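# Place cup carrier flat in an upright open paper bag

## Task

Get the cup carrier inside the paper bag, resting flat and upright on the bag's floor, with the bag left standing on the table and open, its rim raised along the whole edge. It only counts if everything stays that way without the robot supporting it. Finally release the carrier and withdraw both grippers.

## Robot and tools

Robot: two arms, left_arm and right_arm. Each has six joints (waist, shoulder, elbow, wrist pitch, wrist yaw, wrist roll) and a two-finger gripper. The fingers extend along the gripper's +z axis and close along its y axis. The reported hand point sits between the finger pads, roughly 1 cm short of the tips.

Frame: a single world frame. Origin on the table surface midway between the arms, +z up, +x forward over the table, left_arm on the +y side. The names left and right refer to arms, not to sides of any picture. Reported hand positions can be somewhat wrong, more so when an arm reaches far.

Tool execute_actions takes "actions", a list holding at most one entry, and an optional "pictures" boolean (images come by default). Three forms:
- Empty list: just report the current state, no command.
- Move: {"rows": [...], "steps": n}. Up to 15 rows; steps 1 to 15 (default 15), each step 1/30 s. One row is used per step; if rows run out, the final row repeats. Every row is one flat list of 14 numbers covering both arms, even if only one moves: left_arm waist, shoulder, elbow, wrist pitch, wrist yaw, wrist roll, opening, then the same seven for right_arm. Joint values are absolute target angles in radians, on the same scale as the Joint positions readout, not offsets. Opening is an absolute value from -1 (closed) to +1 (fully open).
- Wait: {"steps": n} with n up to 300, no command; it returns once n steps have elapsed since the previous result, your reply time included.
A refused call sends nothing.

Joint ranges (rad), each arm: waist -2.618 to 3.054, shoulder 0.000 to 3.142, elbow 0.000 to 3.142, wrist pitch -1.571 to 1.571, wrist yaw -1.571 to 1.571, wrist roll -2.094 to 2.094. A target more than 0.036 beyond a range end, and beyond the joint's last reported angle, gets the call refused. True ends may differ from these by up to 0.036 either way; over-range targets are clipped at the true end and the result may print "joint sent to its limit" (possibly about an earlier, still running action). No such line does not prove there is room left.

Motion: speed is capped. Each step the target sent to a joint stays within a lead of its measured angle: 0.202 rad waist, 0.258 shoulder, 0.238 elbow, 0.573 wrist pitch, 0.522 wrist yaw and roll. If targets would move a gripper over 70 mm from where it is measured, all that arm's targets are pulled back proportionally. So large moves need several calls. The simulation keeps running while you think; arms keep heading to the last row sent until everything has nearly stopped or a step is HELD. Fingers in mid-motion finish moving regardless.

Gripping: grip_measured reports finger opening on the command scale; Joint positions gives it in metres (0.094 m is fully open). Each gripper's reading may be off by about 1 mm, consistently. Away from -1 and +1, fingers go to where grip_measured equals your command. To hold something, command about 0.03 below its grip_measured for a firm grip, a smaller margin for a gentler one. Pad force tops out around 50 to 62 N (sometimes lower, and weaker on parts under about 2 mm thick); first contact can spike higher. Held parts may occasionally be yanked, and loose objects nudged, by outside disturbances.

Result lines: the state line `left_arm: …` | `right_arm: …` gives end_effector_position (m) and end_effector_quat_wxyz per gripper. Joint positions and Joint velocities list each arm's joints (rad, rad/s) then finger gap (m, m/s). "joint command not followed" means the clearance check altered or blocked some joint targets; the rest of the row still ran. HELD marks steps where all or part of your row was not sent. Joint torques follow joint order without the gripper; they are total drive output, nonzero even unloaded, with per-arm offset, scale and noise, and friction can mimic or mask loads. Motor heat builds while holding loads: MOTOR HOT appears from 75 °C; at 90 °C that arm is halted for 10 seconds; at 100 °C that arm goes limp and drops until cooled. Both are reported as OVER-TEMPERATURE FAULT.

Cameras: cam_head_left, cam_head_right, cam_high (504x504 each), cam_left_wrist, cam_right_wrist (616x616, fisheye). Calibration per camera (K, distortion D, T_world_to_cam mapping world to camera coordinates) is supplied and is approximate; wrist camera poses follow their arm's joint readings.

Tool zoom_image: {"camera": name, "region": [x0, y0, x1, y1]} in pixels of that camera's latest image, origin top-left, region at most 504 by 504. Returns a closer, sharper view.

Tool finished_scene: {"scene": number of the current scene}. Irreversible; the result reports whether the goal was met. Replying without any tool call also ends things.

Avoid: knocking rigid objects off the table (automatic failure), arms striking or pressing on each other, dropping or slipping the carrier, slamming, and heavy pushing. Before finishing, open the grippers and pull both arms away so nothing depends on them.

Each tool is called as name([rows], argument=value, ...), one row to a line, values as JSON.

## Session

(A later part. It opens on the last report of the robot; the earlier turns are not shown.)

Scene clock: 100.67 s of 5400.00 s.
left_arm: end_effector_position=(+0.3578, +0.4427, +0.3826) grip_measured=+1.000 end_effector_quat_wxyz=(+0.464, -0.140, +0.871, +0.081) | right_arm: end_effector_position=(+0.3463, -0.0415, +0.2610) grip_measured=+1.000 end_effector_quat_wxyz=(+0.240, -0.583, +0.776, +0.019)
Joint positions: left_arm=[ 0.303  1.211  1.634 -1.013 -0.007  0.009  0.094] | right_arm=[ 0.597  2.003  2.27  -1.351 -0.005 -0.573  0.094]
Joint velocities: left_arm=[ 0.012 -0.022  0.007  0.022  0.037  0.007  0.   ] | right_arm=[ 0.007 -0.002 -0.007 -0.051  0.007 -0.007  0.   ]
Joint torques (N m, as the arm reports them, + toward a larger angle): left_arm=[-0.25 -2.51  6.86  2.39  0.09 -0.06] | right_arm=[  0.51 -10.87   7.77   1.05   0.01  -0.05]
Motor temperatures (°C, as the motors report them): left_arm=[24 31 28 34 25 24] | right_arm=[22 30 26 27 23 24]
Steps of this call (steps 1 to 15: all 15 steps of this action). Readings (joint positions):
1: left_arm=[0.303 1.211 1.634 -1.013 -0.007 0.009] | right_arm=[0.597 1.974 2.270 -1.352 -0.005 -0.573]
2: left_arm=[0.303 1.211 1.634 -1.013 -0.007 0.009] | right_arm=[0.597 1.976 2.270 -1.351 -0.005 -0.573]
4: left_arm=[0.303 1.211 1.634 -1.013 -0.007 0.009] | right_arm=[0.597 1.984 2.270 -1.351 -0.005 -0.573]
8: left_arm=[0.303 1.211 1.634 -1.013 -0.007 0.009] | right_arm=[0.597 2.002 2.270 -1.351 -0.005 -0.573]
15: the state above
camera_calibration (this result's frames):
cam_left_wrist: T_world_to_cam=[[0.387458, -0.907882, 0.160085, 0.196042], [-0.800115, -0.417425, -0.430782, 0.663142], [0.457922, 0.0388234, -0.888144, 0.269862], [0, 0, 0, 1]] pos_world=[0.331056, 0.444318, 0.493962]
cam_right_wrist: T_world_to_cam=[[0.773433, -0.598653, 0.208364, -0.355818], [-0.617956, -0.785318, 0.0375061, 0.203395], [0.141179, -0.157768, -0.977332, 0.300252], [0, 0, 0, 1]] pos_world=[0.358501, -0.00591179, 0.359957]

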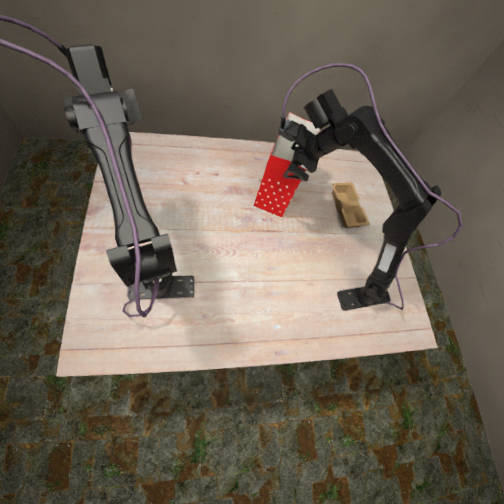

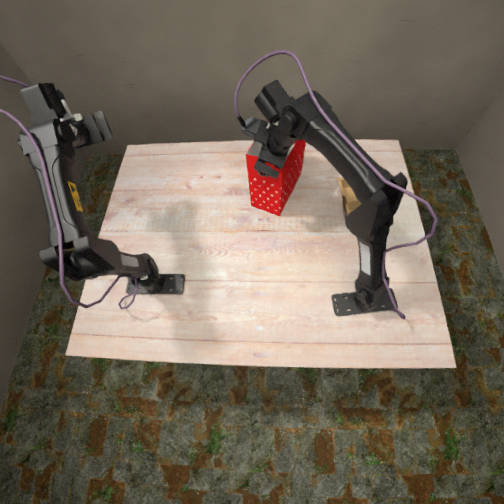

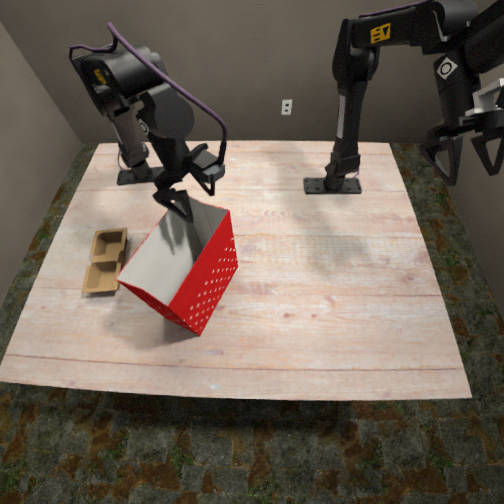

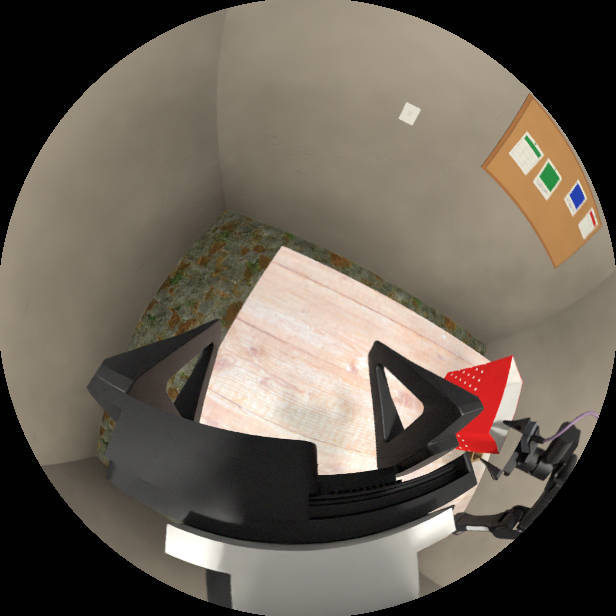

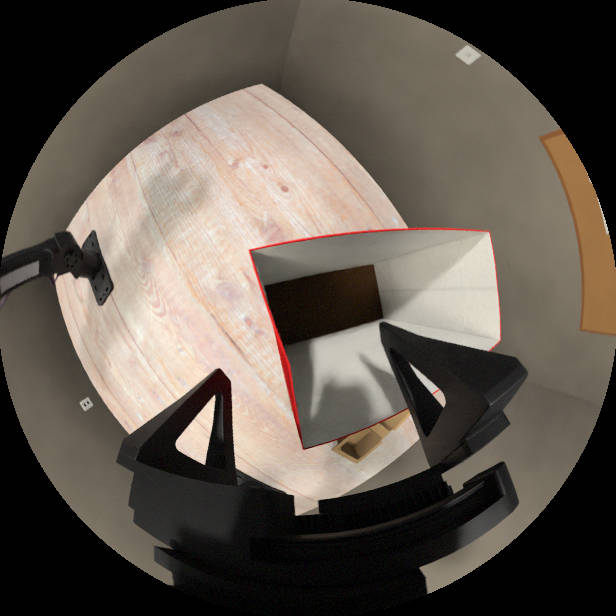

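execute_actions([
  {"rows":[[0.3,1.211,1.634,-1.013,0,0,1,0.605,2.03,2.24,-1.34,0,-0.58,1],[0.3,1.211,1.634,-1.013,0,0,1,0.605,2.03,2.24,-1.34,0,-0.58,1],[0.3,1.211,1.634,-1.013,0,0,1,0.605,2.03,2.24,-1.34,0,-0.58,1],[0.3,1.211,1.634,-1.013,0,0,1,0.605,2.03,2.24,-1.34,0,-0.58,1],[0.3,1.211,1.634,-1.013,0,0,1,0.605,2.03,2.24,-1.34,0,-0.58,1],[0.3,1.211,1.634,-1.013,0,0,1,0.605,2.03,2.24,-1.34,0,-0.58,1],[0.3,1.211,1.634,-1.013,0,0,1,0.605,2.03,2.24,-1.34,0,-0.58,1],[0.3,1.211,1.634,-1.013,0,0,1,0.605,2.03,2.24,-1.34,0,-0.58,1],[0.3,1.211,1.634,-1.013,0,0,1,0.605,2.03,2.24,-1.34,0,-0.58,-1]]},
], pictures=false)

execute_actions([
  {"steps":25},
])

Scene clock: 109.30 s of 5400.00 s.
left_arm: end_effector_position=(+0.3578, +0.4427, +0.3826) grip_measured=+1.000 end_effector_quat_wxyz=(+0.464, -0.140, +0.871, +0.081) | right_arm: end_effector_position=(+0.3481, -0.0399, +0.2409) grip_measured=-0.893 end_effector_quat_wxyz=(+0.216, -0.586, +0.780, +0.018)
Joint positions: left_arm=[ 0.303  1.211  1.634 -1.013 -0.007  0.009  0.094] | right_arm=[ 0.597  2.035  2.252 -1.351 -0.005 -0.573  0.005]
Joint velocities: left_arm=[ 0.017 -0.012  0.002 -0.022 -0.022 -0.022  0.   ] | right_arm=[ 0.007 -0.007  0.002 -0.007 -0.11  -0.007 -0.187]
Joint torques (N m, as the arm reports them, + toward a larger angle): left_arm=[-0.27 -2.52  6.88  2.39  0.1  -0.05] | right_arm=[  0.69 -11.2    5.61   1.11   0.04  -0.12]
Motor temperatures (°C, as the motors report them): left_arm=[24 31 28 34 25 24] | right_arm=[22 30 26 27 23 24]
Steps of this call (steps 1 to 15: the robot went on to your last target; steps 16 to 90: nothing new was sent; then 5.13 s passed at rest; steps 91 to 105: all 15 steps of this action). Readings (joint positions):
91: left_arm=[0.303 1.211 1.634 -1.013 -0.007 0.009] | right_arm=[0.597 2.005 2.269 -1.351 -0.005 -0.573]
92: left_arm=[0.303 1.211 1.634 -1.013 -0.007 0.009] | right_arm=[0.597 2.007 2.267 -1.351 -0.005 -0.573]
94: left_arm=[0.303 1.211 1.634 -1.013 -0.007 0.009] | right_arm=[0.597 2.015 2.263 -1.351 -0.005 -0.573]
98: left_arm=[0.303 1.211 1.634 -1.013 -0.007 0.009] | right_arm=[0.597 2.032 2.254 -1.351 -0.005 -0.573]
105: the state above

Scene clock: 110.13 s of 5400.00 s.
left_arm: end_effector_position=(+0.3578, +0.4427, +0.3826) grip_measured=+1.000 end_effector_quat_wxyz=(+0.464, -0.140, +0.871, +0.081) | right_arm: end_effector_position=(+0.3482, -0.0400, +0.2409) grip_measured=-0.977 end_effector_quat_wxyz=(+0.216, -0.586, +0.780, +0.017)
Joint positions: left_arm=[ 0.303  1.211  1.634 -1.013 -0.007  0.009  0.094] | right_arm=[ 0.597  2.035  2.252 -1.351 -0.004 -0.573  0.001]
Joint velocities: left_arm=[-0.007  0.017 -0.012  0.081  0.051  0.022  0.   ] | right_arm=[-0.012  0.002  0.007 -0.051  0.007  0.022  0.001]
Joint torques (N m, as the arm reports them, + toward a larger angle): left_arm=[-0.23 -2.51  6.89  2.38  0.1  -0.05] | right_arm=[  0.56 -11.36   5.3    1.02   0.06  -0.07]
Motor temperatures (°C, as the motors report them): left_arm=[24 31 28 34 25 24] | right_arm=[22 30 26 27 23 24]
Steps of this call (steps 1 to 15: the robot went on to your last target; steps 16 to 25: nothing new was sent). Readings (joint positions):
1: left_arm=[0.303 1.211 1.634 -1.013 -0.007 0.009] | right_arm=[0.597 2.035 2.252 -1.351 -0.005 -0.573]
2: left_arm=[0.303 1.211 1.634 -1.013 -0.007 0.009] | right_arm=[0.597 2.035 2.252 -1.351 -0.005 -0.573]
4: left_arm=[0.303 1.211 1.634 -1.013 -0.007 0.009] | right_arm=[0.597 2.035 2.252 -1.351 -0.004 -0.573]
8: left_arm=[0.303 1.211 1.634 -1.013 -0.007 0.009] | right_arm=[0.597 2.035 2.252 -1.351 -0.004 -0.573]
25: the state above
All arms were judged still, so your last target was given up. Only a new action makes them travel on or press farther. Fingers that are still opening or closing keep moving.
camera_calibration (this result's frames):
cam_left_wrist: T_world_to_cam=[[0.387458, -0.907882, 0.160085, 0.196042], [-0.800115, -0.417425, -0.430782, 0.663142], [0.457922, 0.0388234, -0.888144, 0.269862], [0, 0, 0, 1]] pos_world=[0.331056, 0.444318, 0.493962]
cam_right_wrist: T_world_to_cam=[[0.780847, -0.591995, 0.199549, -0.352415], [-0.615719, -0.783311, 0.085519, 0.194179], [0.105682, -0.189643, -0.976149, 0.291408], [0, 0, 0, 1]] pos_world=[0.363945, -0.00126174, 0.338176]

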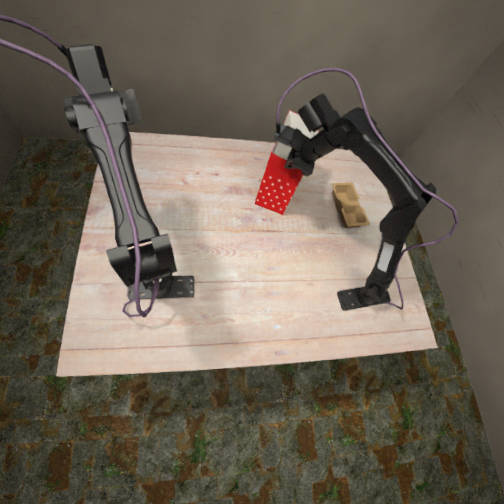

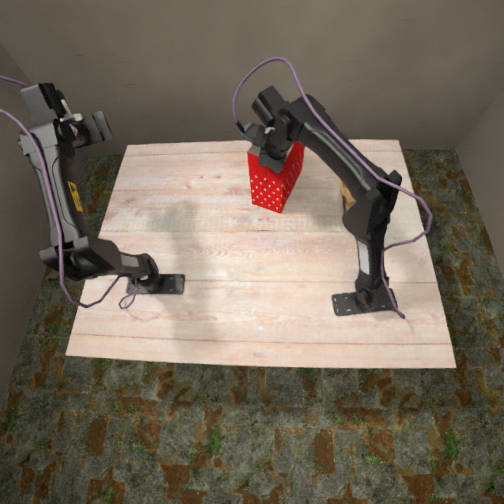

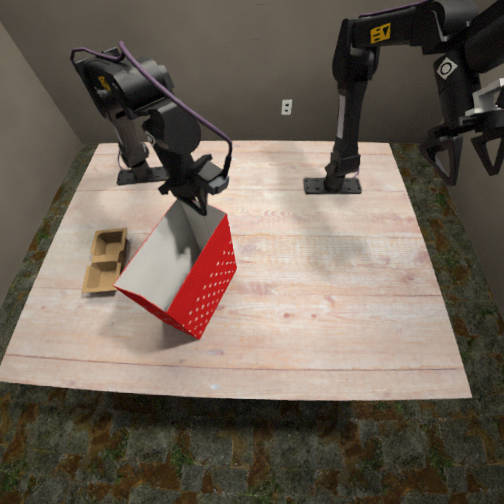

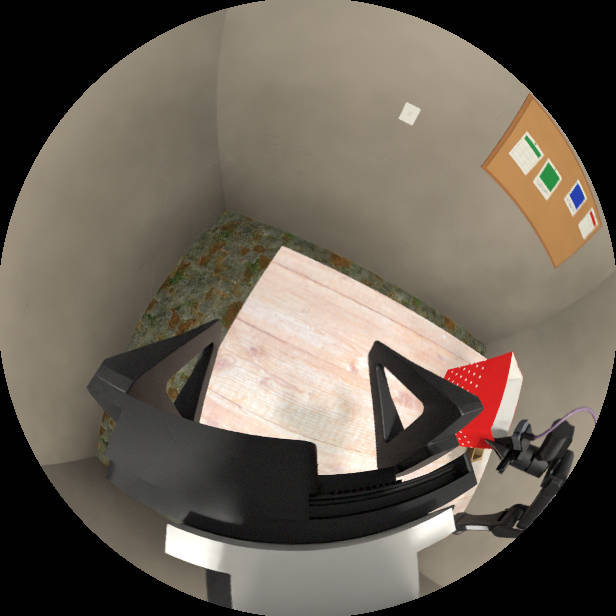

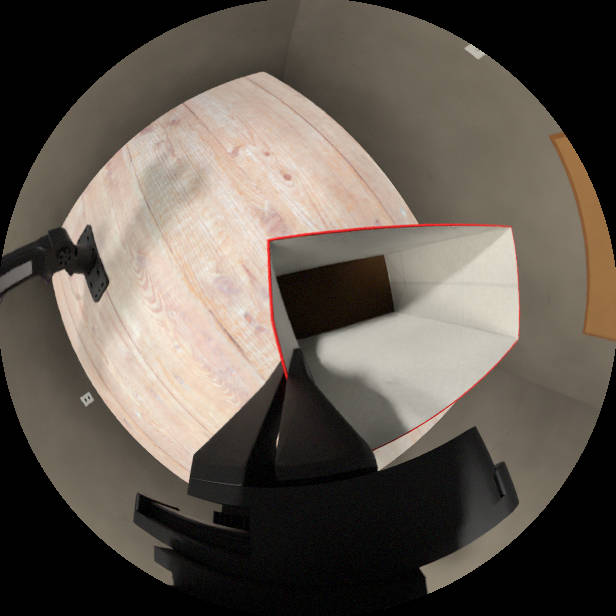

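execute_actions([
  {"rows":[[0.3,1.211,1.634,-1.013,0,0,1,0.605,2.0,2.23,-1.34,0,-0.58,-1],[0.3,1.211,1.634,-1.013,0,0,1,0.605,1.97,2.2,-1.34,0,-0.58,-1],[0.3,1.211,1.634,-1.013,0,0,1,0.605,1.94,2.165,-1.34,0,-0.58,-1],[0.3,1.211,1.634,-1.013,0,0,1,0.605,1.91,2.13,-1.34,0,-0.58,-1],[0.3,1.211,1.634,-1.013,0,0,1,0.605,1.88,2.09,-1.34,0,-0.58,-1],[0.3,1.211,1.634,-1.013,0,0,1,0.605,1.85,2.05,-1.34,0,-0.58,-1],[0.3,1.211,1.634,-1.013,0,0,1,0.605,1.82,2.01,-1.34,0,-0.58,-1],[0.3,1.211,1.634,-1.013,0,0,1,0.605,1.79,1.97,-1.34,0,-0.58,-1],[0.3,1.211,1.634,-1.013,0,0,1,0.605,1.76,1.93,-1.34,0,-0.58,-1],[0.3,1.211,1.634,-1.013,0,0,1,0.605,1.72,1.89,-1.34,0,-0.58,-1]]},
], pictures=false)

execute_actions([
  {"steps":15},
])

Scene clock: 124.57 s of 5400.00 s.
left_arm: end_effector_position=(+0.3578, +0.4427, +0.3826) grip_measured=+1.000 end_effector_quat_wxyz=(+0.464, -0.140, +0.871, +0.081) | right_arm: end_effector_position=(+0.2868, -0.0933, +0.2562) grip_measured=-0.977 end_effector_quat_wxyz=(+0.202, -0.588, +0.783, +0.016)
Joint positions: left_arm=[ 0.303  1.211  1.634 -1.013 -0.007  0.009  0.094] | right_arm=[ 0.597  1.725  1.914 -1.352 -0.004 -0.573  0.001]
Joint velocities: left_arm=[ 0.017 -0.012 -0.017  0.037  0.037  0.007  0.   ] | right_arm=[ 0.007 -0.071 -0.007  0.007 -0.022 -0.007 -0.001]
Joint torques (N m, as the arm reports them, + toward a larger angle): left_arm=[-0.26 -2.51  6.86  2.39  0.09 -0.05] | right_arm=[ 0.45 -8.29  4.74  1.02  0.08 -0.11]
Motor temperatures (°C, as the motors report them): left_arm=[24 30 28 35 25 25] | right_arm=[22 31 26 27 23 24]
Steps of this call (steps 1 to 90: nothing new was sent; then 10.93 s passed at rest; steps 91 to 105: all 15 steps of this action). Readings (joint positions):
91: left_arm=[0.303 1.211 1.634 -1.013 -0.007 0.009] | right_arm=[0.597 2.034 2.252 -1.351 -0.004 -0.573]
92: left_arm=[0.303 1.211 1.634 -1.013 -0.007 0.009] | right_arm=[0.597 2.027 2.242 -1.345 -0.004 -0.573]
94: left_arm=[0.303 1.211 1.634 -1.013 -0.007 0.009] | right_arm=[0.597 1.991 2.189 -1.338 -0.004 -0.573]
98: left_arm=[0.303 1.211 1.634 -1.013 -0.007 0.009] | right_arm=[0.597 1.868 2.043 -1.335 -0.004 -0.573]
105: the state above

Scene clock: 125.07 s of 5400.00 s.
left_arm: end_effector_position=(+0.3578, +0.4427, +0.3826) grip_measured=+1.000 end_effector_quat_wxyz=(+0.464, -0.140, +0.871, +0.081) | right_arm: end_effector_position=(+0.2860, -0.0939, +0.2535) grip_measured=-0.977 end_effector_quat_wxyz=(+0.198, -0.589, +0.784, +0.016)
Joint positions: left_arm=[ 0.303  1.211  1.634 -1.013 -0.007  0.009  0.094] | right_arm=[ 0.597  1.725  1.905 -1.351 -0.004 -0.573  0.001]
Joint velocities: left_arm=[-0.022 -0.012  0.002  0.007 -0.022 -0.051  0.   ] | right_arm=[ 0.002 -0.002 -0.002  0.037 -0.007 -0.022 -0.001]
Joint torques (N m, as the arm reports them, + toward a larger angle): left_arm=[-0.25 -2.51  6.89  2.4   0.09 -0.05] | right_arm=[ 0.57 -8.5   5.34  0.96  0.07 -0.08]
Motor temperatures (°C, as the motors report them): left_arm=[24 30 28 35 25 25] | right_arm=[22 31 26 27 23 24]
Steps of this call (steps 1 to 15: the robot went on to your last target). Readings (joint positions):
1: left_arm=[0.303 1.211 1.634 -1.013 -0.007 0.009] | right_arm=[0.597 1.725 1.914 -1.352 -0.004 -0.573]
2: left_arm=[0.303 1.211 1.634 -1.013 -0.007 0.009] | right_arm=[0.597 1.725 1.913 -1.352 -0.004 -0.573]
4: left_arm=[0.303 1.211 1.634 -1.013 -0.007 0.009] | right_arm=[0.597 1.725 1.908 -1.351 -0.004 -0.573]
8: left_arm=[0.303 1.211 1.634 -1.013 -0.007 0.009] | right_arm=[0.597 1.725 1.905 -1.351 -0.004 -0.573]
15: the state above
All arms were judged still, so your last target was given up. Only a new action makes them travel on or press farther. Fingers that are still opening or closing keep moving.
camera_calibration (this result's frames):
cam_left_wrist: T_world_to_cam=[[0.387458, -0.907882, 0.160085, 0.196042], [-0.800115, -0.417425, -0.430782, 0.663142], [0.457922, 0.0388234, -0.888144, 0.269862], [0, 0, 0, 1]] pos_world=[0.331056, 0.444318, 0.493962]
cam_right_wrist: T_world_to_cam=[[0.786431, -0.587155, 0.191771, -0.337442], [-0.612752, -0.780739, 0.122397, 0.102629], [0.0778572, -0.213765, -0.973778, 0.305083], [0, 0, 0, 1]] pos_world=[0.304508, -0.0527878, 0.349233]

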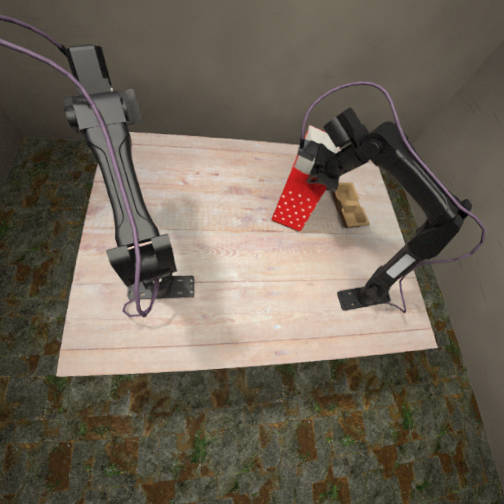

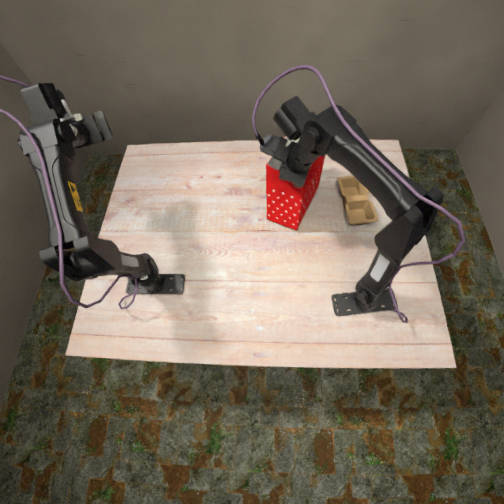

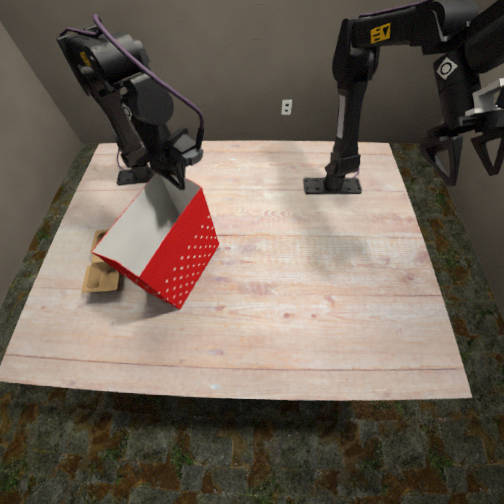

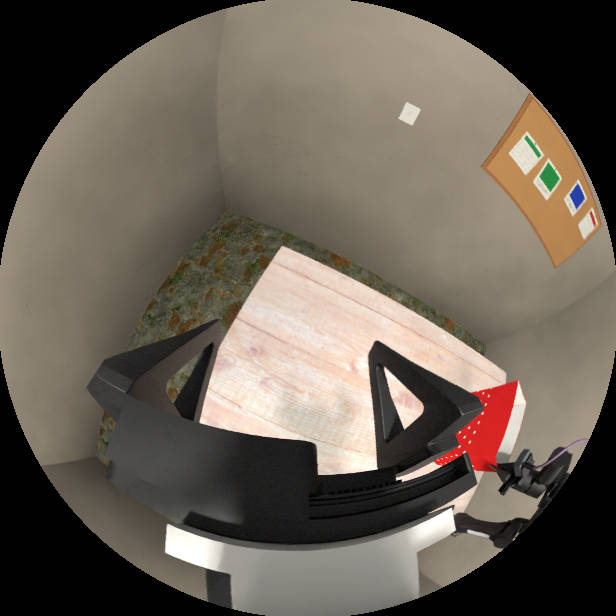

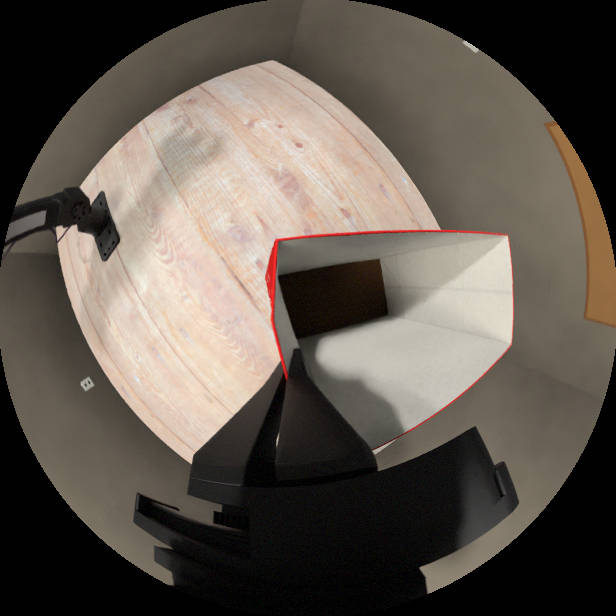

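execute_actions([
  {"rows":[[0.3,1.211,1.634,-1.013,0,0,1,0.605,1.72,1.86,-1.34,0,-0.58,-1],[0.3,1.211,1.634,-1.013,0,0,1,0.605,1.72,1.86,-1.34,0,-0.58,-1],[0.3,1.211,1.634,-1.013,0,0,1,0.605,1.72,1.86,-1.34,0,-0.58,-1],[0.3,1.211,1.634,-1.013,0,0,1,0.605,1.72,1.86,-1.34,0,-0.58,-1],[0.3,1.211,1.634,-1.013,0,0,1,0.605,1.72,1.86,-1.34,0,-0.58,-1],[0.3,1.211,1.634,-1.013,0,0,1,0.605,1.72,1.86,-1.34,0,-0.58,0]]},
], pictures=false)

execute_actions([
  {"rows":[[0.3,1.211,1.634,-1.013,0,0,1,0.605,1.6,2.2,-1.5,0,-0.58,0]]},
], pictures=false)

execute_actions([
  {"rows":[[0.3,1.211,1.634,-1.013,0,0,1,-0.05,1.55,2.2,-1.55,0,0,1]]},
], pictures=false)

execute_actions([
  {"steps":20},
])

Scene clock: 132.93 s of 5400.00 s.
left_arm: end_effector_position=(+0.3578, +0.4427, +0.3826) grip_measured=+1.000 end_effector_quat_wxyz=(+0.464, -0.140, +0.871, +0.081) | right_arm: end_effector_position=(+0.2832, -0.0963, +0.2432) grip_measured=-0.002 end_effector_quat_wxyz=(+0.183, -0.590, +0.786, +0.015)
Joint positions: left_arm=[ 0.303  1.211  1.634 -1.013 -0.007  0.009  0.094] | right_arm=[ 0.597  1.725  1.872 -1.349 -0.004 -0.573  0.047]
Joint velocities: left_arm=[-0.007 -0.007 -0.002  0.066 -0.007 -0.095  0.   ] | right_arm=[-0.012 -0.007  0.007  0.037 -0.007 -0.066  0.002]
Joint torques (N m, as the arm reports them, + toward a larger angle): left_arm=[-0.24 -2.51  6.9   2.39  0.09 -0.05] | right_arm=[ 0.58 -8.29  5.56  0.87  0.02 -0.05]
Motor temperatures (°C, as the motors report them): left_arm=[24 30 28 35 25 25] | right_arm=[22 30 26 27 23 24]
Steps of this call (steps 1 to 90: nothing new was sent; then 4.37 s passed at rest; steps 91 to 105: all 15 steps of this action). Readings (joint positions):
91: left_arm=[0.303 1.211 1.634 -1.013 -0.007 0.009] | right_arm=[0.597 1.725 1.900 -1.349 -0.004 -0.573]
92: left_arm=[0.303 1.211 1.634 -1.013 -0.007 0.009] | right_arm=[0.597 1.725 1.894 -1.349 -0.004 -0.573]
94: left_arm=[0.303 1.211 1.634 -1.013 -0.007 0.009] | right_arm=[0.597 1.725 1.879 -1.349 -0.004 -0.573]
98: left_arm=[0.303 1.211 1.634 -1.013 -0.007 0.009] | right_arm=[0.597 1.725 1.872 -1.349 -0.004 -0.573]
105: the state above

Scene clock: 133.43 s of 5400.00 s.
left_arm: end_effector_position=(+0.3578, +0.4427, +0.3826) grip_measured=+1.000 end_effector_quat_wxyz=(+0.464, -0.140, +0.871, +0.081) | right_arm: end_effector_position=(+0.2587, -0.1176, +0.3846) grip_measured=-0.002 end_effector_quat_wxyz=(+0.348, -0.563, +0.749, +0.027)
Joint positions: left_arm=[ 0.303  1.211  1.634 -1.013 -0.007  0.009  0.094] | right_arm=[ 0.597  1.581  2.193 -1.47  -0.004 -0.573  0.047]
Joint velocities: left_arm=[ 0.002  0.007  0.002  0.022  0.007 -0.007  0.   ] | right_arm=[-0.002  0.168 -0.012 -0.066 -0.051  0.022 -0.   ]
Joint torques (N m, as the arm reports them, + toward a larger angle): left_arm=[-0.24 -2.54  6.88  2.4   0.09 -0.04] | right_arm=[ 0.7  -4.59  6.01  1.24  0.09 -0.07]
Motor temperatures (°C, as the motors report them): left_arm=[24 30 28 35 25 25] | right_arm=[22 30 26 27 23 24]
Steps of this call (steps 1 to 15: all 15 steps of this action). Readings (joint positions):
1: left_arm=[0.303 1.211 1.634 -1.013 -0.007 0.009] | right_arm=[0.597 1.723 1.892 -1.368 -0.004 -0.573]
2: left_arm=[0.303 1.211 1.634 -1.013 -0.007 0.009] | right_arm=[0.597 1.723 1.923 -1.389 -0.004 -0.573]
4: left_arm=[0.303 1.211 1.634 -1.013 -0.007 0.009] | right_arm=[0.597 1.706 2.004 -1.415 -0.004 -0.573]
8: left_arm=[0.303 1.211 1.634 -1.013 -0.007 0.009] | right_arm=[0.597 1.633 2.152 -1.434 -0.004 -0.573]
15: the state above

Scene clock: 133.93 s of 5400.00 s.
left_arm: end_effector_position=(+0.3578, +0.4427, +0.3826) grip_measured=+1.000 end_effector_quat_wxyz=(+0.464, -0.140, +0.871, +0.081) | right_arm: end_effector_position=(+0.3308, -0.3295, +0.3788) grip_measured=+1.000 end_effector_quat_wxyz=(+0.326, -0.039, +0.944, +0.001)
Joint positions: left_arm=[ 0.303  1.211  1.634 -1.013 -0.007  0.009  0.094] | right_arm=[-0.057  1.57   2.193 -1.53   0.009 -0.027  0.094]
Joint velocities: left_arm=[-0.027 -0.012 -0.007 -0.022 -0.007 -0.022  0.   ] | right_arm=[ 0.007 -0.051  0.012 -0.022  0.007  0.168  0.   ]
Joint torques (N m, as the arm reports them, + toward a larger angle): left_arm=[-0.23 -2.53  6.9   2.39  0.1  -0.05] | right_arm=[ 0.78 -6.72  5.66  1.1  -0.03  0.04]
Motor temperatures (°C, as the motors report them): left_arm=[24 30 28 35 25 25] | right_arm=[22 30 26 27 23 24]
Steps of this call (steps 1 to 15: all 15 steps of this action). Readings (joint positions):
1: left_arm=[0.303 1.211 1.634 -1.013 -0.007 0.009] | right_arm=[0.570 1.582 2.193 -1.478 -0.021 -0.491]
2: left_arm=[0.303 1.211 1.634 -1.013 -0.007 0.009] | right_arm=[0.512 1.583 2.193 -1.488 -0.028 -0.397]
4: left_arm=[0.303 1.211 1.634 -1.013 -0.007 0.009] | right_arm=[0.362 1.580 2.193 -1.500 -0.022 -0.257]
8: left_arm=[0.303 1.211 1.634 -1.013 -0.007 0.009] | right_arm=[0.058 1.580 2.193 -1.510 -0.010 -0.108]
15: the state above

Scene clock: 134.60 s of 5400.00 s.
left_arm: end_effector_position=(+0.3578, +0.4427, +0.3826) grip_measured=+1.000 end_effector_quat_wxyz=(+0.464, -0.140, +0.871, +0.081) | right_arm: end_effector_position=(+0.3288, -0.3290, +0.3787) grip_measured=+1.000 end_effector_quat_wxyz=(+0.325, -0.031, +0.945, +0.006)
Joint positions: left_arm=[ 0.303  1.211  1.634 -1.013 -0.007  0.009  0.094] | right_arm=[-0.057  1.567  2.193 -1.536  0.006 -0.007  0.094]
Joint velocities: left_arm=[-0.002  0.002 -0.002  0.037 -0.037 -0.037  0.   ] | right_arm=[ 0.007 -0.007 -0.007  0.007 -0.037 -0.051  0.   ]
Joint torques (N m, as the arm reports them, + toward a larger angle): left_arm=[-0.24 -2.5   6.87  2.39  0.09 -0.05] | right_arm=[ 0.87 -6.91  5.78  1.11 -0.07  0.06]
Motor temperatures (°C, as the motors report them): left_arm=[24 30 28 35 25 25] | right_arm=[22 30 26 27 23 24]
Steps of this call (steps 1 to 20: the robot went on to your last target). Readings (joint positions):
1: left_arm=[0.303 1.211 1.634 -1.013 -0.007 0.009] | right_arm=[-0.057 1.568 2.193 -1.531 0.009 -0.023]
2: left_arm=[0.303 1.211 1.634 -1.013 -0.007 0.009] | right_arm=[-0.057 1.567 2.193 -1.532 0.008 -0.020]
4: left_arm=[0.303 1.211 1.634 -1.013 -0.007 0.009] | right_arm=[-0.057 1.567 2.193 -1.534 0.007 -0.015]
8: left_arm=[0.303 1.211 1.634 -1.013 -0.007 0.009] | right_arm=[-0.057 1.567 2.193 -1.535 0.007 -0.010]
20: the state above
camera_calibration (this result's frames):
cam_left_wrist: T_world_to_cam=[[0.387458, -0.907882, 0.160085, 0.196042], [-0.800115, -0.417425, -0.430782, 0.663142], [0.457922, 0.0388234, -0.888144, 0.269862], [0, 0, 0, 1]] pos_world=[0.331056, 0.444318, 0.493962]
cam_right_wrist: T_world_to_cam=[[-0.234358, -0.967552, -0.0944416, -0.214251], [-0.962826, 0.244435, -0.114967, 0.472317], [0.134321, 0.0639874, -0.98887, 0.452012], [0, 0, 0, 1]] pos_world=[0.343832, -0.351673, 0.481048]

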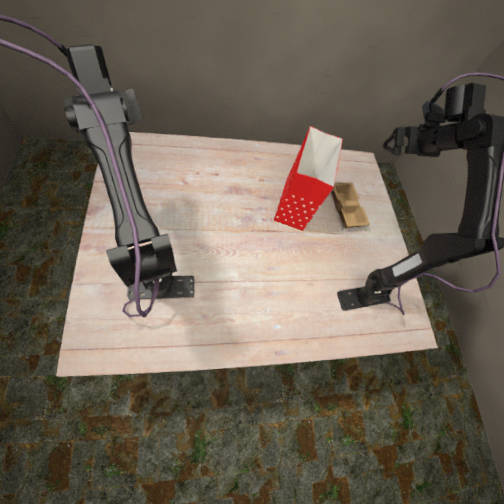

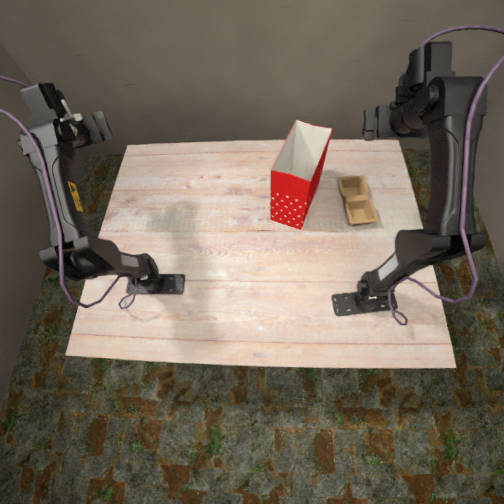

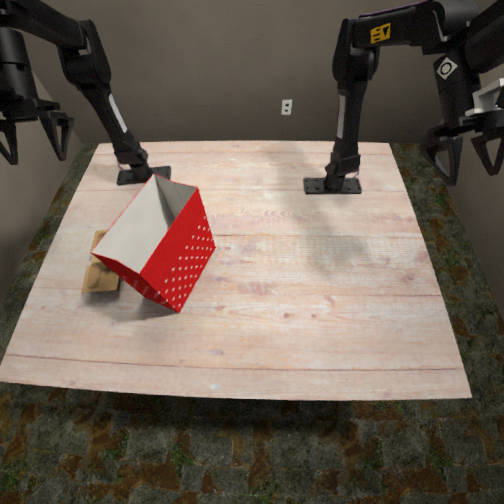

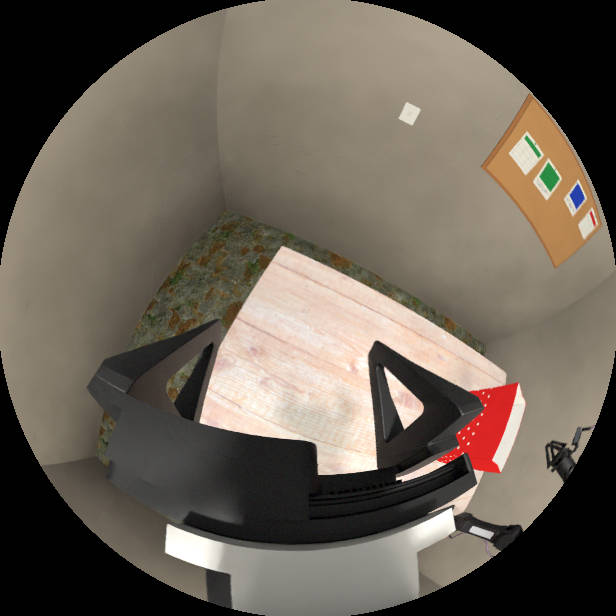

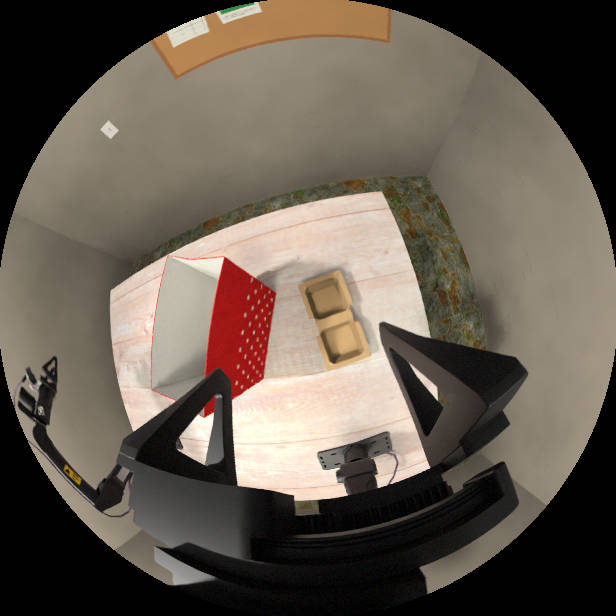

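execute_actions([
  {"rows":[[0.3,1.211,1.634,-1.013,0,0,1,-0.2,1.8,2.1,-1.5,0,1.28,1],[0.3,1.211,1.634,-1.013,0,0,1,-0.2,1.8,2.1,-1.5,0,1.28,1],[0.3,1.211,1.634,-1.013,0,0,1,-0.2,1.8,2.1,-1.5,0,1.28,1],[0.3,1.211,1.634,-1.013,0,0,1,-0.2,1.8,2.1,-1.5,0,1.28,1],[0.3,1.211,1.634,-1.013,0,0,1,-0.2,1.8,2.1,-1.5,0,1.28,1],[0.3,1.211,1.634,-1.013,0,0,1,-0.2,2.04,1.9,-1.40,0,1.28,0.2]]},
], pictures=false)

execute_actions([
  {"steps":25},
])

Scene clock: 150.87 s of 5400.00 s.
left_arm: end_effector_position=(+0.3578, +0.4427, +0.3826) grip_measured=+1.000 end_effector_quat_wxyz=(+0.464, -0.140, +0.871, +0.081) | right_arm: end_effector_position=(+0.3889, -0.3766, +0.1189) grip_measured=+0.202 end_effector_quat_wxyz=(-0.007, +0.501, +0.865, -0.003)
Joint positions: left_arm=[ 0.303  1.211  1.634 -1.013 -0.007  0.009  0.094] | right_arm=[-0.19   2.074  1.904 -1.414 -0.001  0.976  0.056]
Joint velocities: left_arm=[-0.007 -0.012  0.012  0.007  0.037 -0.007  0.   ] | right_arm=[-0.042  0.72  -0.471  0.051  0.051  1.971 -0.001]
Joint torques (N m, as the arm reports them, + toward a larger angle): left_arm=[-0.27 -2.51  6.88  2.38  0.1  -0.05] | right_arm=[ -0.61 -18.52   8.15   0.12   0.02   0.02]
Motor temperatures (°C, as the motors report them): left_arm=[24 30 28 35 25 25] | right_arm=[22 29 26 28 23 24]
Steps of this call (steps 1 to 15: the robot went on to your last target; steps 16 to 90: nothing new was sent; then 12.77 s passed at rest; steps 91 to 105: all 15 steps of this action). Readings (joint positions):
91: left_arm=[0.303 1.211 1.634 -1.013 -0.007 0.009] | right_arm=[-0.068 1.578 2.192 -1.536 -0.001 0.038]
92: left_arm=[0.303 1.211 1.634 -1.013 -0.007 0.009] | right_arm=[-0.089 1.594 2.192 -1.534 -0.003 0.096]
94: left_arm=[0.303 1.211 1.634 -1.013 -0.007 0.009] | right_arm=[-0.135 1.651 2.182 -1.528 -0.003 0.226]
98: left_arm=[0.303 1.211 1.634 -1.013 -0.007 0.009] | right_arm=[-0.180 1.796 2.090 -1.486 -0.001 0.443]
105: the state above

Scene clock: 151.70 s of 5400.00 s.
left_arm: end_effector_position=(+0.3578, +0.4427, +0.3826) grip_measured=+1.000 end_effector_quat_wxyz=(+0.464, -0.140, +0.871, +0.081) | right_arm: end_effector_position=(+0.3850, -0.3775, +0.1224) grip_measured=+0.202 end_effector_quat_wxyz=(-0.003, +0.624, +0.782, -0.002)
Joint positions: left_arm=[ 0.303  1.211  1.634 -1.013 -0.007  0.009  0.094] | right_arm=[-0.193  2.051  1.882 -1.409 -0.001  1.271  0.056]
Joint velocities: left_arm=[ 0.027 -0.007  0.007  0.051 -0.022  0.007  0.   ] | right_arm=[-0.007 -0.002  0.007  0.007  0.022 -0.051 -0.   ]
Joint torques (N m, as the arm reports them, + toward a larger angle): left_arm=[-0.25 -2.51  6.86  2.39  0.09 -0.05] | right_arm=[ -0.65 -11.93   7.7    0.24  -0.04   0.04]
Motor temperatures (°C, as the motors report them): left_arm=[24 30 28 35 25 25] | right_arm=[22 29 26 28 23 24]
Steps of this call (steps 1 to 25: the robot went on to your last target). Readings (joint positions):
1: left_arm=[0.303 1.211 1.634 -1.013 -0.007 0.009] | right_arm=[-0.192 2.094 1.891 -1.413 -0.001 1.036]
2: left_arm=[0.303 1.211 1.634 -1.013 -0.007 0.009] | right_arm=[-0.193 2.102 1.884 -1.413 -0.001 1.083]
4: left_arm=[0.303 1.211 1.634 -1.013 -0.007 0.009] | right_arm=[-0.193 2.097 1.882 -1.411 -0.001 1.152]
8: left_arm=[0.303 1.211 1.634 -1.013 -0.007 0.009] | right_arm=[-0.193 2.059 1.882 -1.409 -0.001 1.223]
25: the state above
camera_calibration (this result's frames):
cam_left_wrist: T_world_to_cam=[[0.387458, -0.907882, 0.160085, 0.196042], [-0.800115, -0.417425, -0.430782, 0.663142], [0.457922, 0.0388234, -0.888144, 0.269862], [0, 0, 0, 1]] pos_world=[0.331056, 0.444318, 0.493962]
cam_right_wrist: T_world_to_cam=[[-0.991365, 0.0768214, 0.106271, 0.388886], [0.119633, 0.861706, 0.493103, 0.250654], [-0.0536939, 0.501559, -0.863456, 0.416308], [0, 0, 0, 1]] pos_world=[0.377894, -0.454668, 0.194537]

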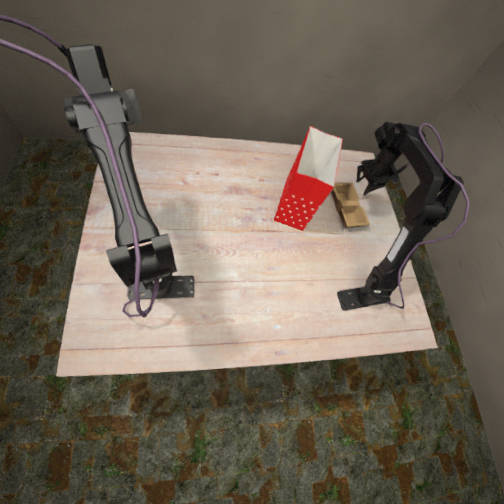

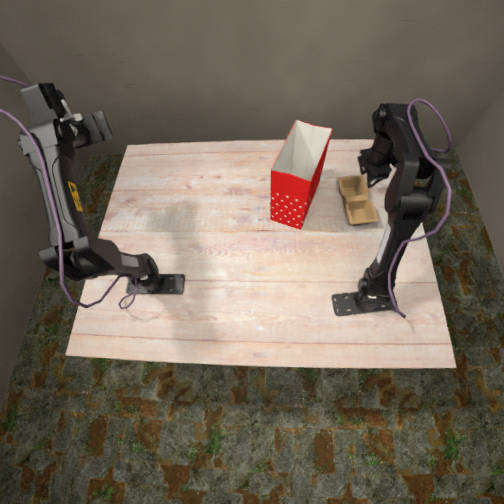

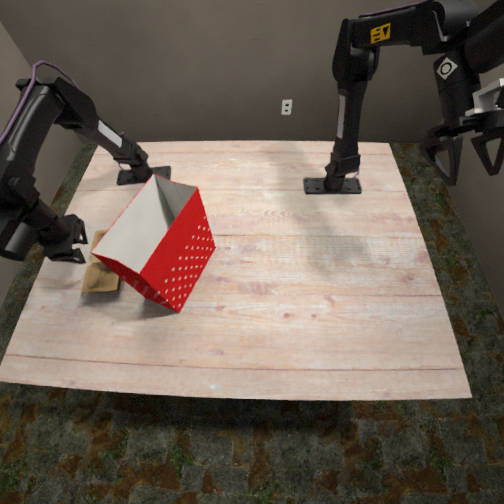

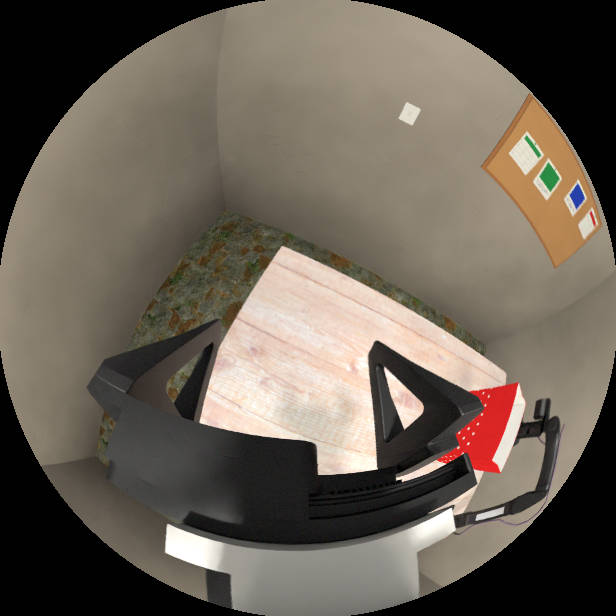

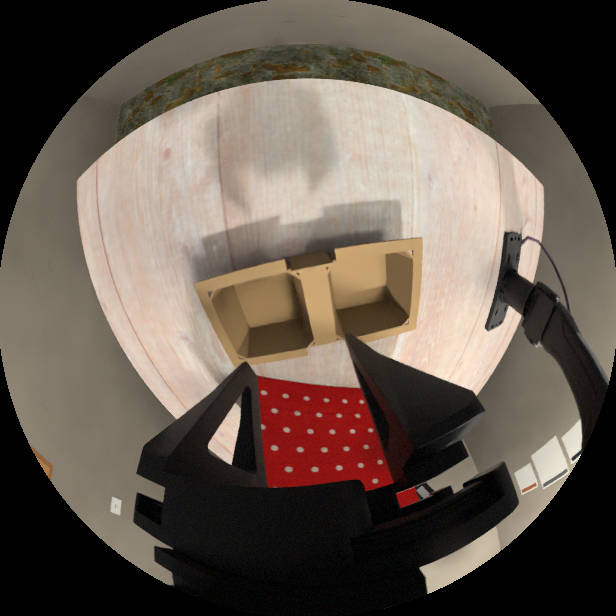

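execute_actions([
  {"rows":[[0.3,1.211,1.634,-1.013,0,0,1,-0.18,1.96,1.62,-1.2,0,1.28,0.2]]},
])

Scene clock: 161.67 s of 5400.00 s.
left_arm: end_effector_position=(+0.3578, +0.4427, +0.3826) grip_measured=+1.000 end_effector_quat_wxyz=(+0.464, -0.140, +0.871, +0.081) | right_arm: end_effector_position=(+0.3685, -0.3743, +0.0844) grip_measured=+0.202 end_effector_quat_wxyz=(-0.000, +0.622, +0.783, +0.000)
Joint positions: left_arm=[ 0.303  1.211  1.634 -1.013 -0.007  0.009  0.094] | right_arm=[-0.188  1.977  1.625 -1.218 -0.001  1.273  0.056]
Joint velocities: left_arm=[ 0.007 -0.002 -0.007 -0.007  0.007 -0.081  0.   ] | right_arm=[-0.022 -0.007 -0.012  0.022  0.007  0.007 -0.   ]
Joint torques (N m, as the arm reports them, + toward a larger angle): left_arm=[-0.23 -2.53  6.9   2.39  0.1  -0.05] | right_arm=[  0.44 -11.91   5.95   0.25  -0.01   0.03]
Motor temperatures (°C, as the motors report them): left_arm=[24 30 28 35 25 25] | right_arm=[22 31 26 27 23 24]
Steps of this call (steps 1 to 30: the robot went on to your last target; steps 31 to 90: nothing new was sent; then 6.47 s passed at rest; steps 91 to 105: all 15 steps of this action). Readings (joint positions):
91: left_arm=[0.303 1.211 1.634 -1.013 -0.007 0.009] | right_arm=[-0.193 2.030 1.834 -1.359 -0.001 1.272]
92: left_arm=[0.303 1.211 1.634 -1.013 -0.007 0.009] | right_arm=[-0.192 2.000 1.761 -1.311 -0.001 1.272]
94: left_arm=[0.303 1.211 1.634 -1.013 -0.007 0.009] | right_arm=[-0.190 1.975 1.669 -1.290 -0.001 1.273]
98: left_arm=[0.303 1.211 1.634 -1.013 -0.007 0.009] | right_arm=[-0.188 1.977 1.625 -1.258 -0.001 1.273]
105: the state above
camera_calibration (this result's frames):
cam_left_wrist: T_world_to_cam=[[0.387458, -0.907882, 0.160085, 0.196042], [-0.800115, -0.417425, -0.430782, 0.663142], [0.457922, 0.0388234, -0.888144, 0.269862], [0, 0, 0, 1]] pos_world=[0.331056, 0.444318, 0.493962]
cam_right_wrist: T_world_to_cam=[[-0.992365, 0.0734714, 0.0990638, 0.376029], [0.113109, 0.862371, 0.493479, 0.271162], [-0.0491732, 0.500917, -0.864097, 0.379137], [0, 0, 0, 1]] pos_world=[0.36113, -0.451386, 0.156547]

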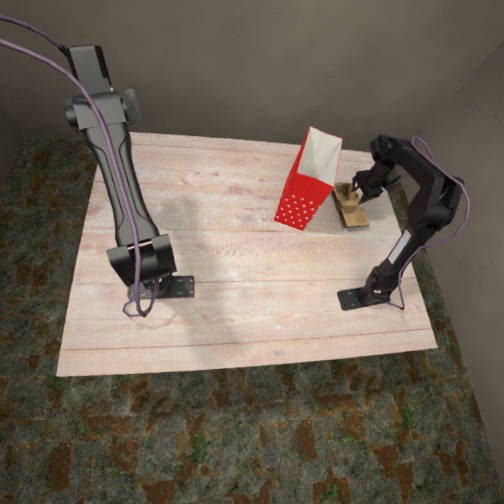

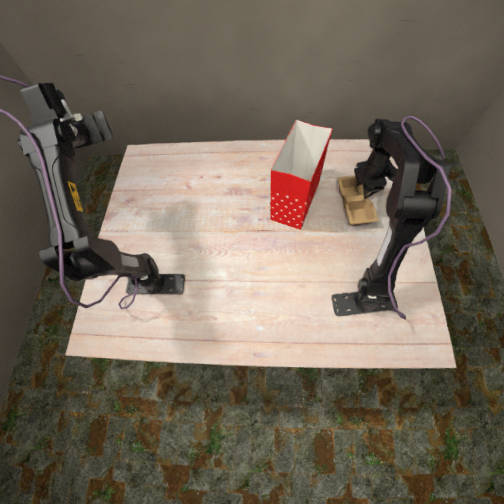

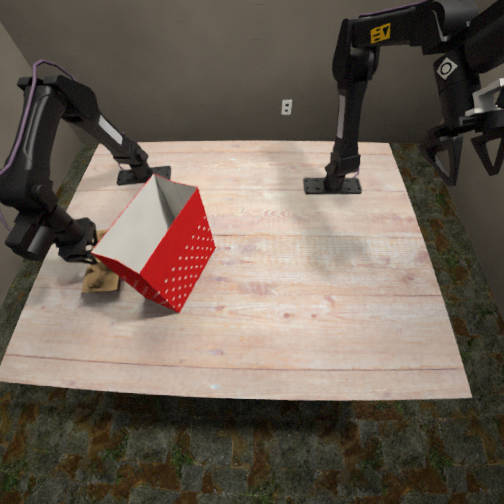

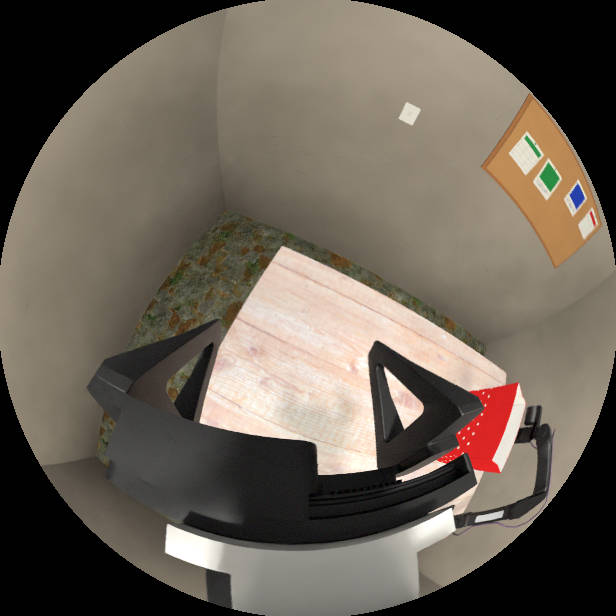

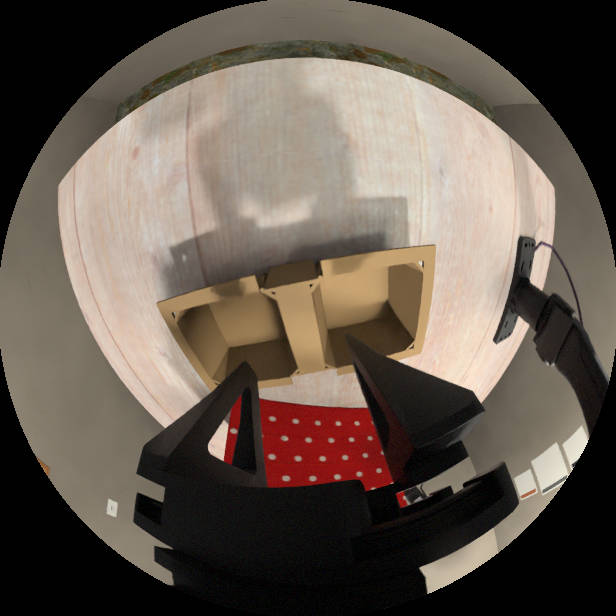

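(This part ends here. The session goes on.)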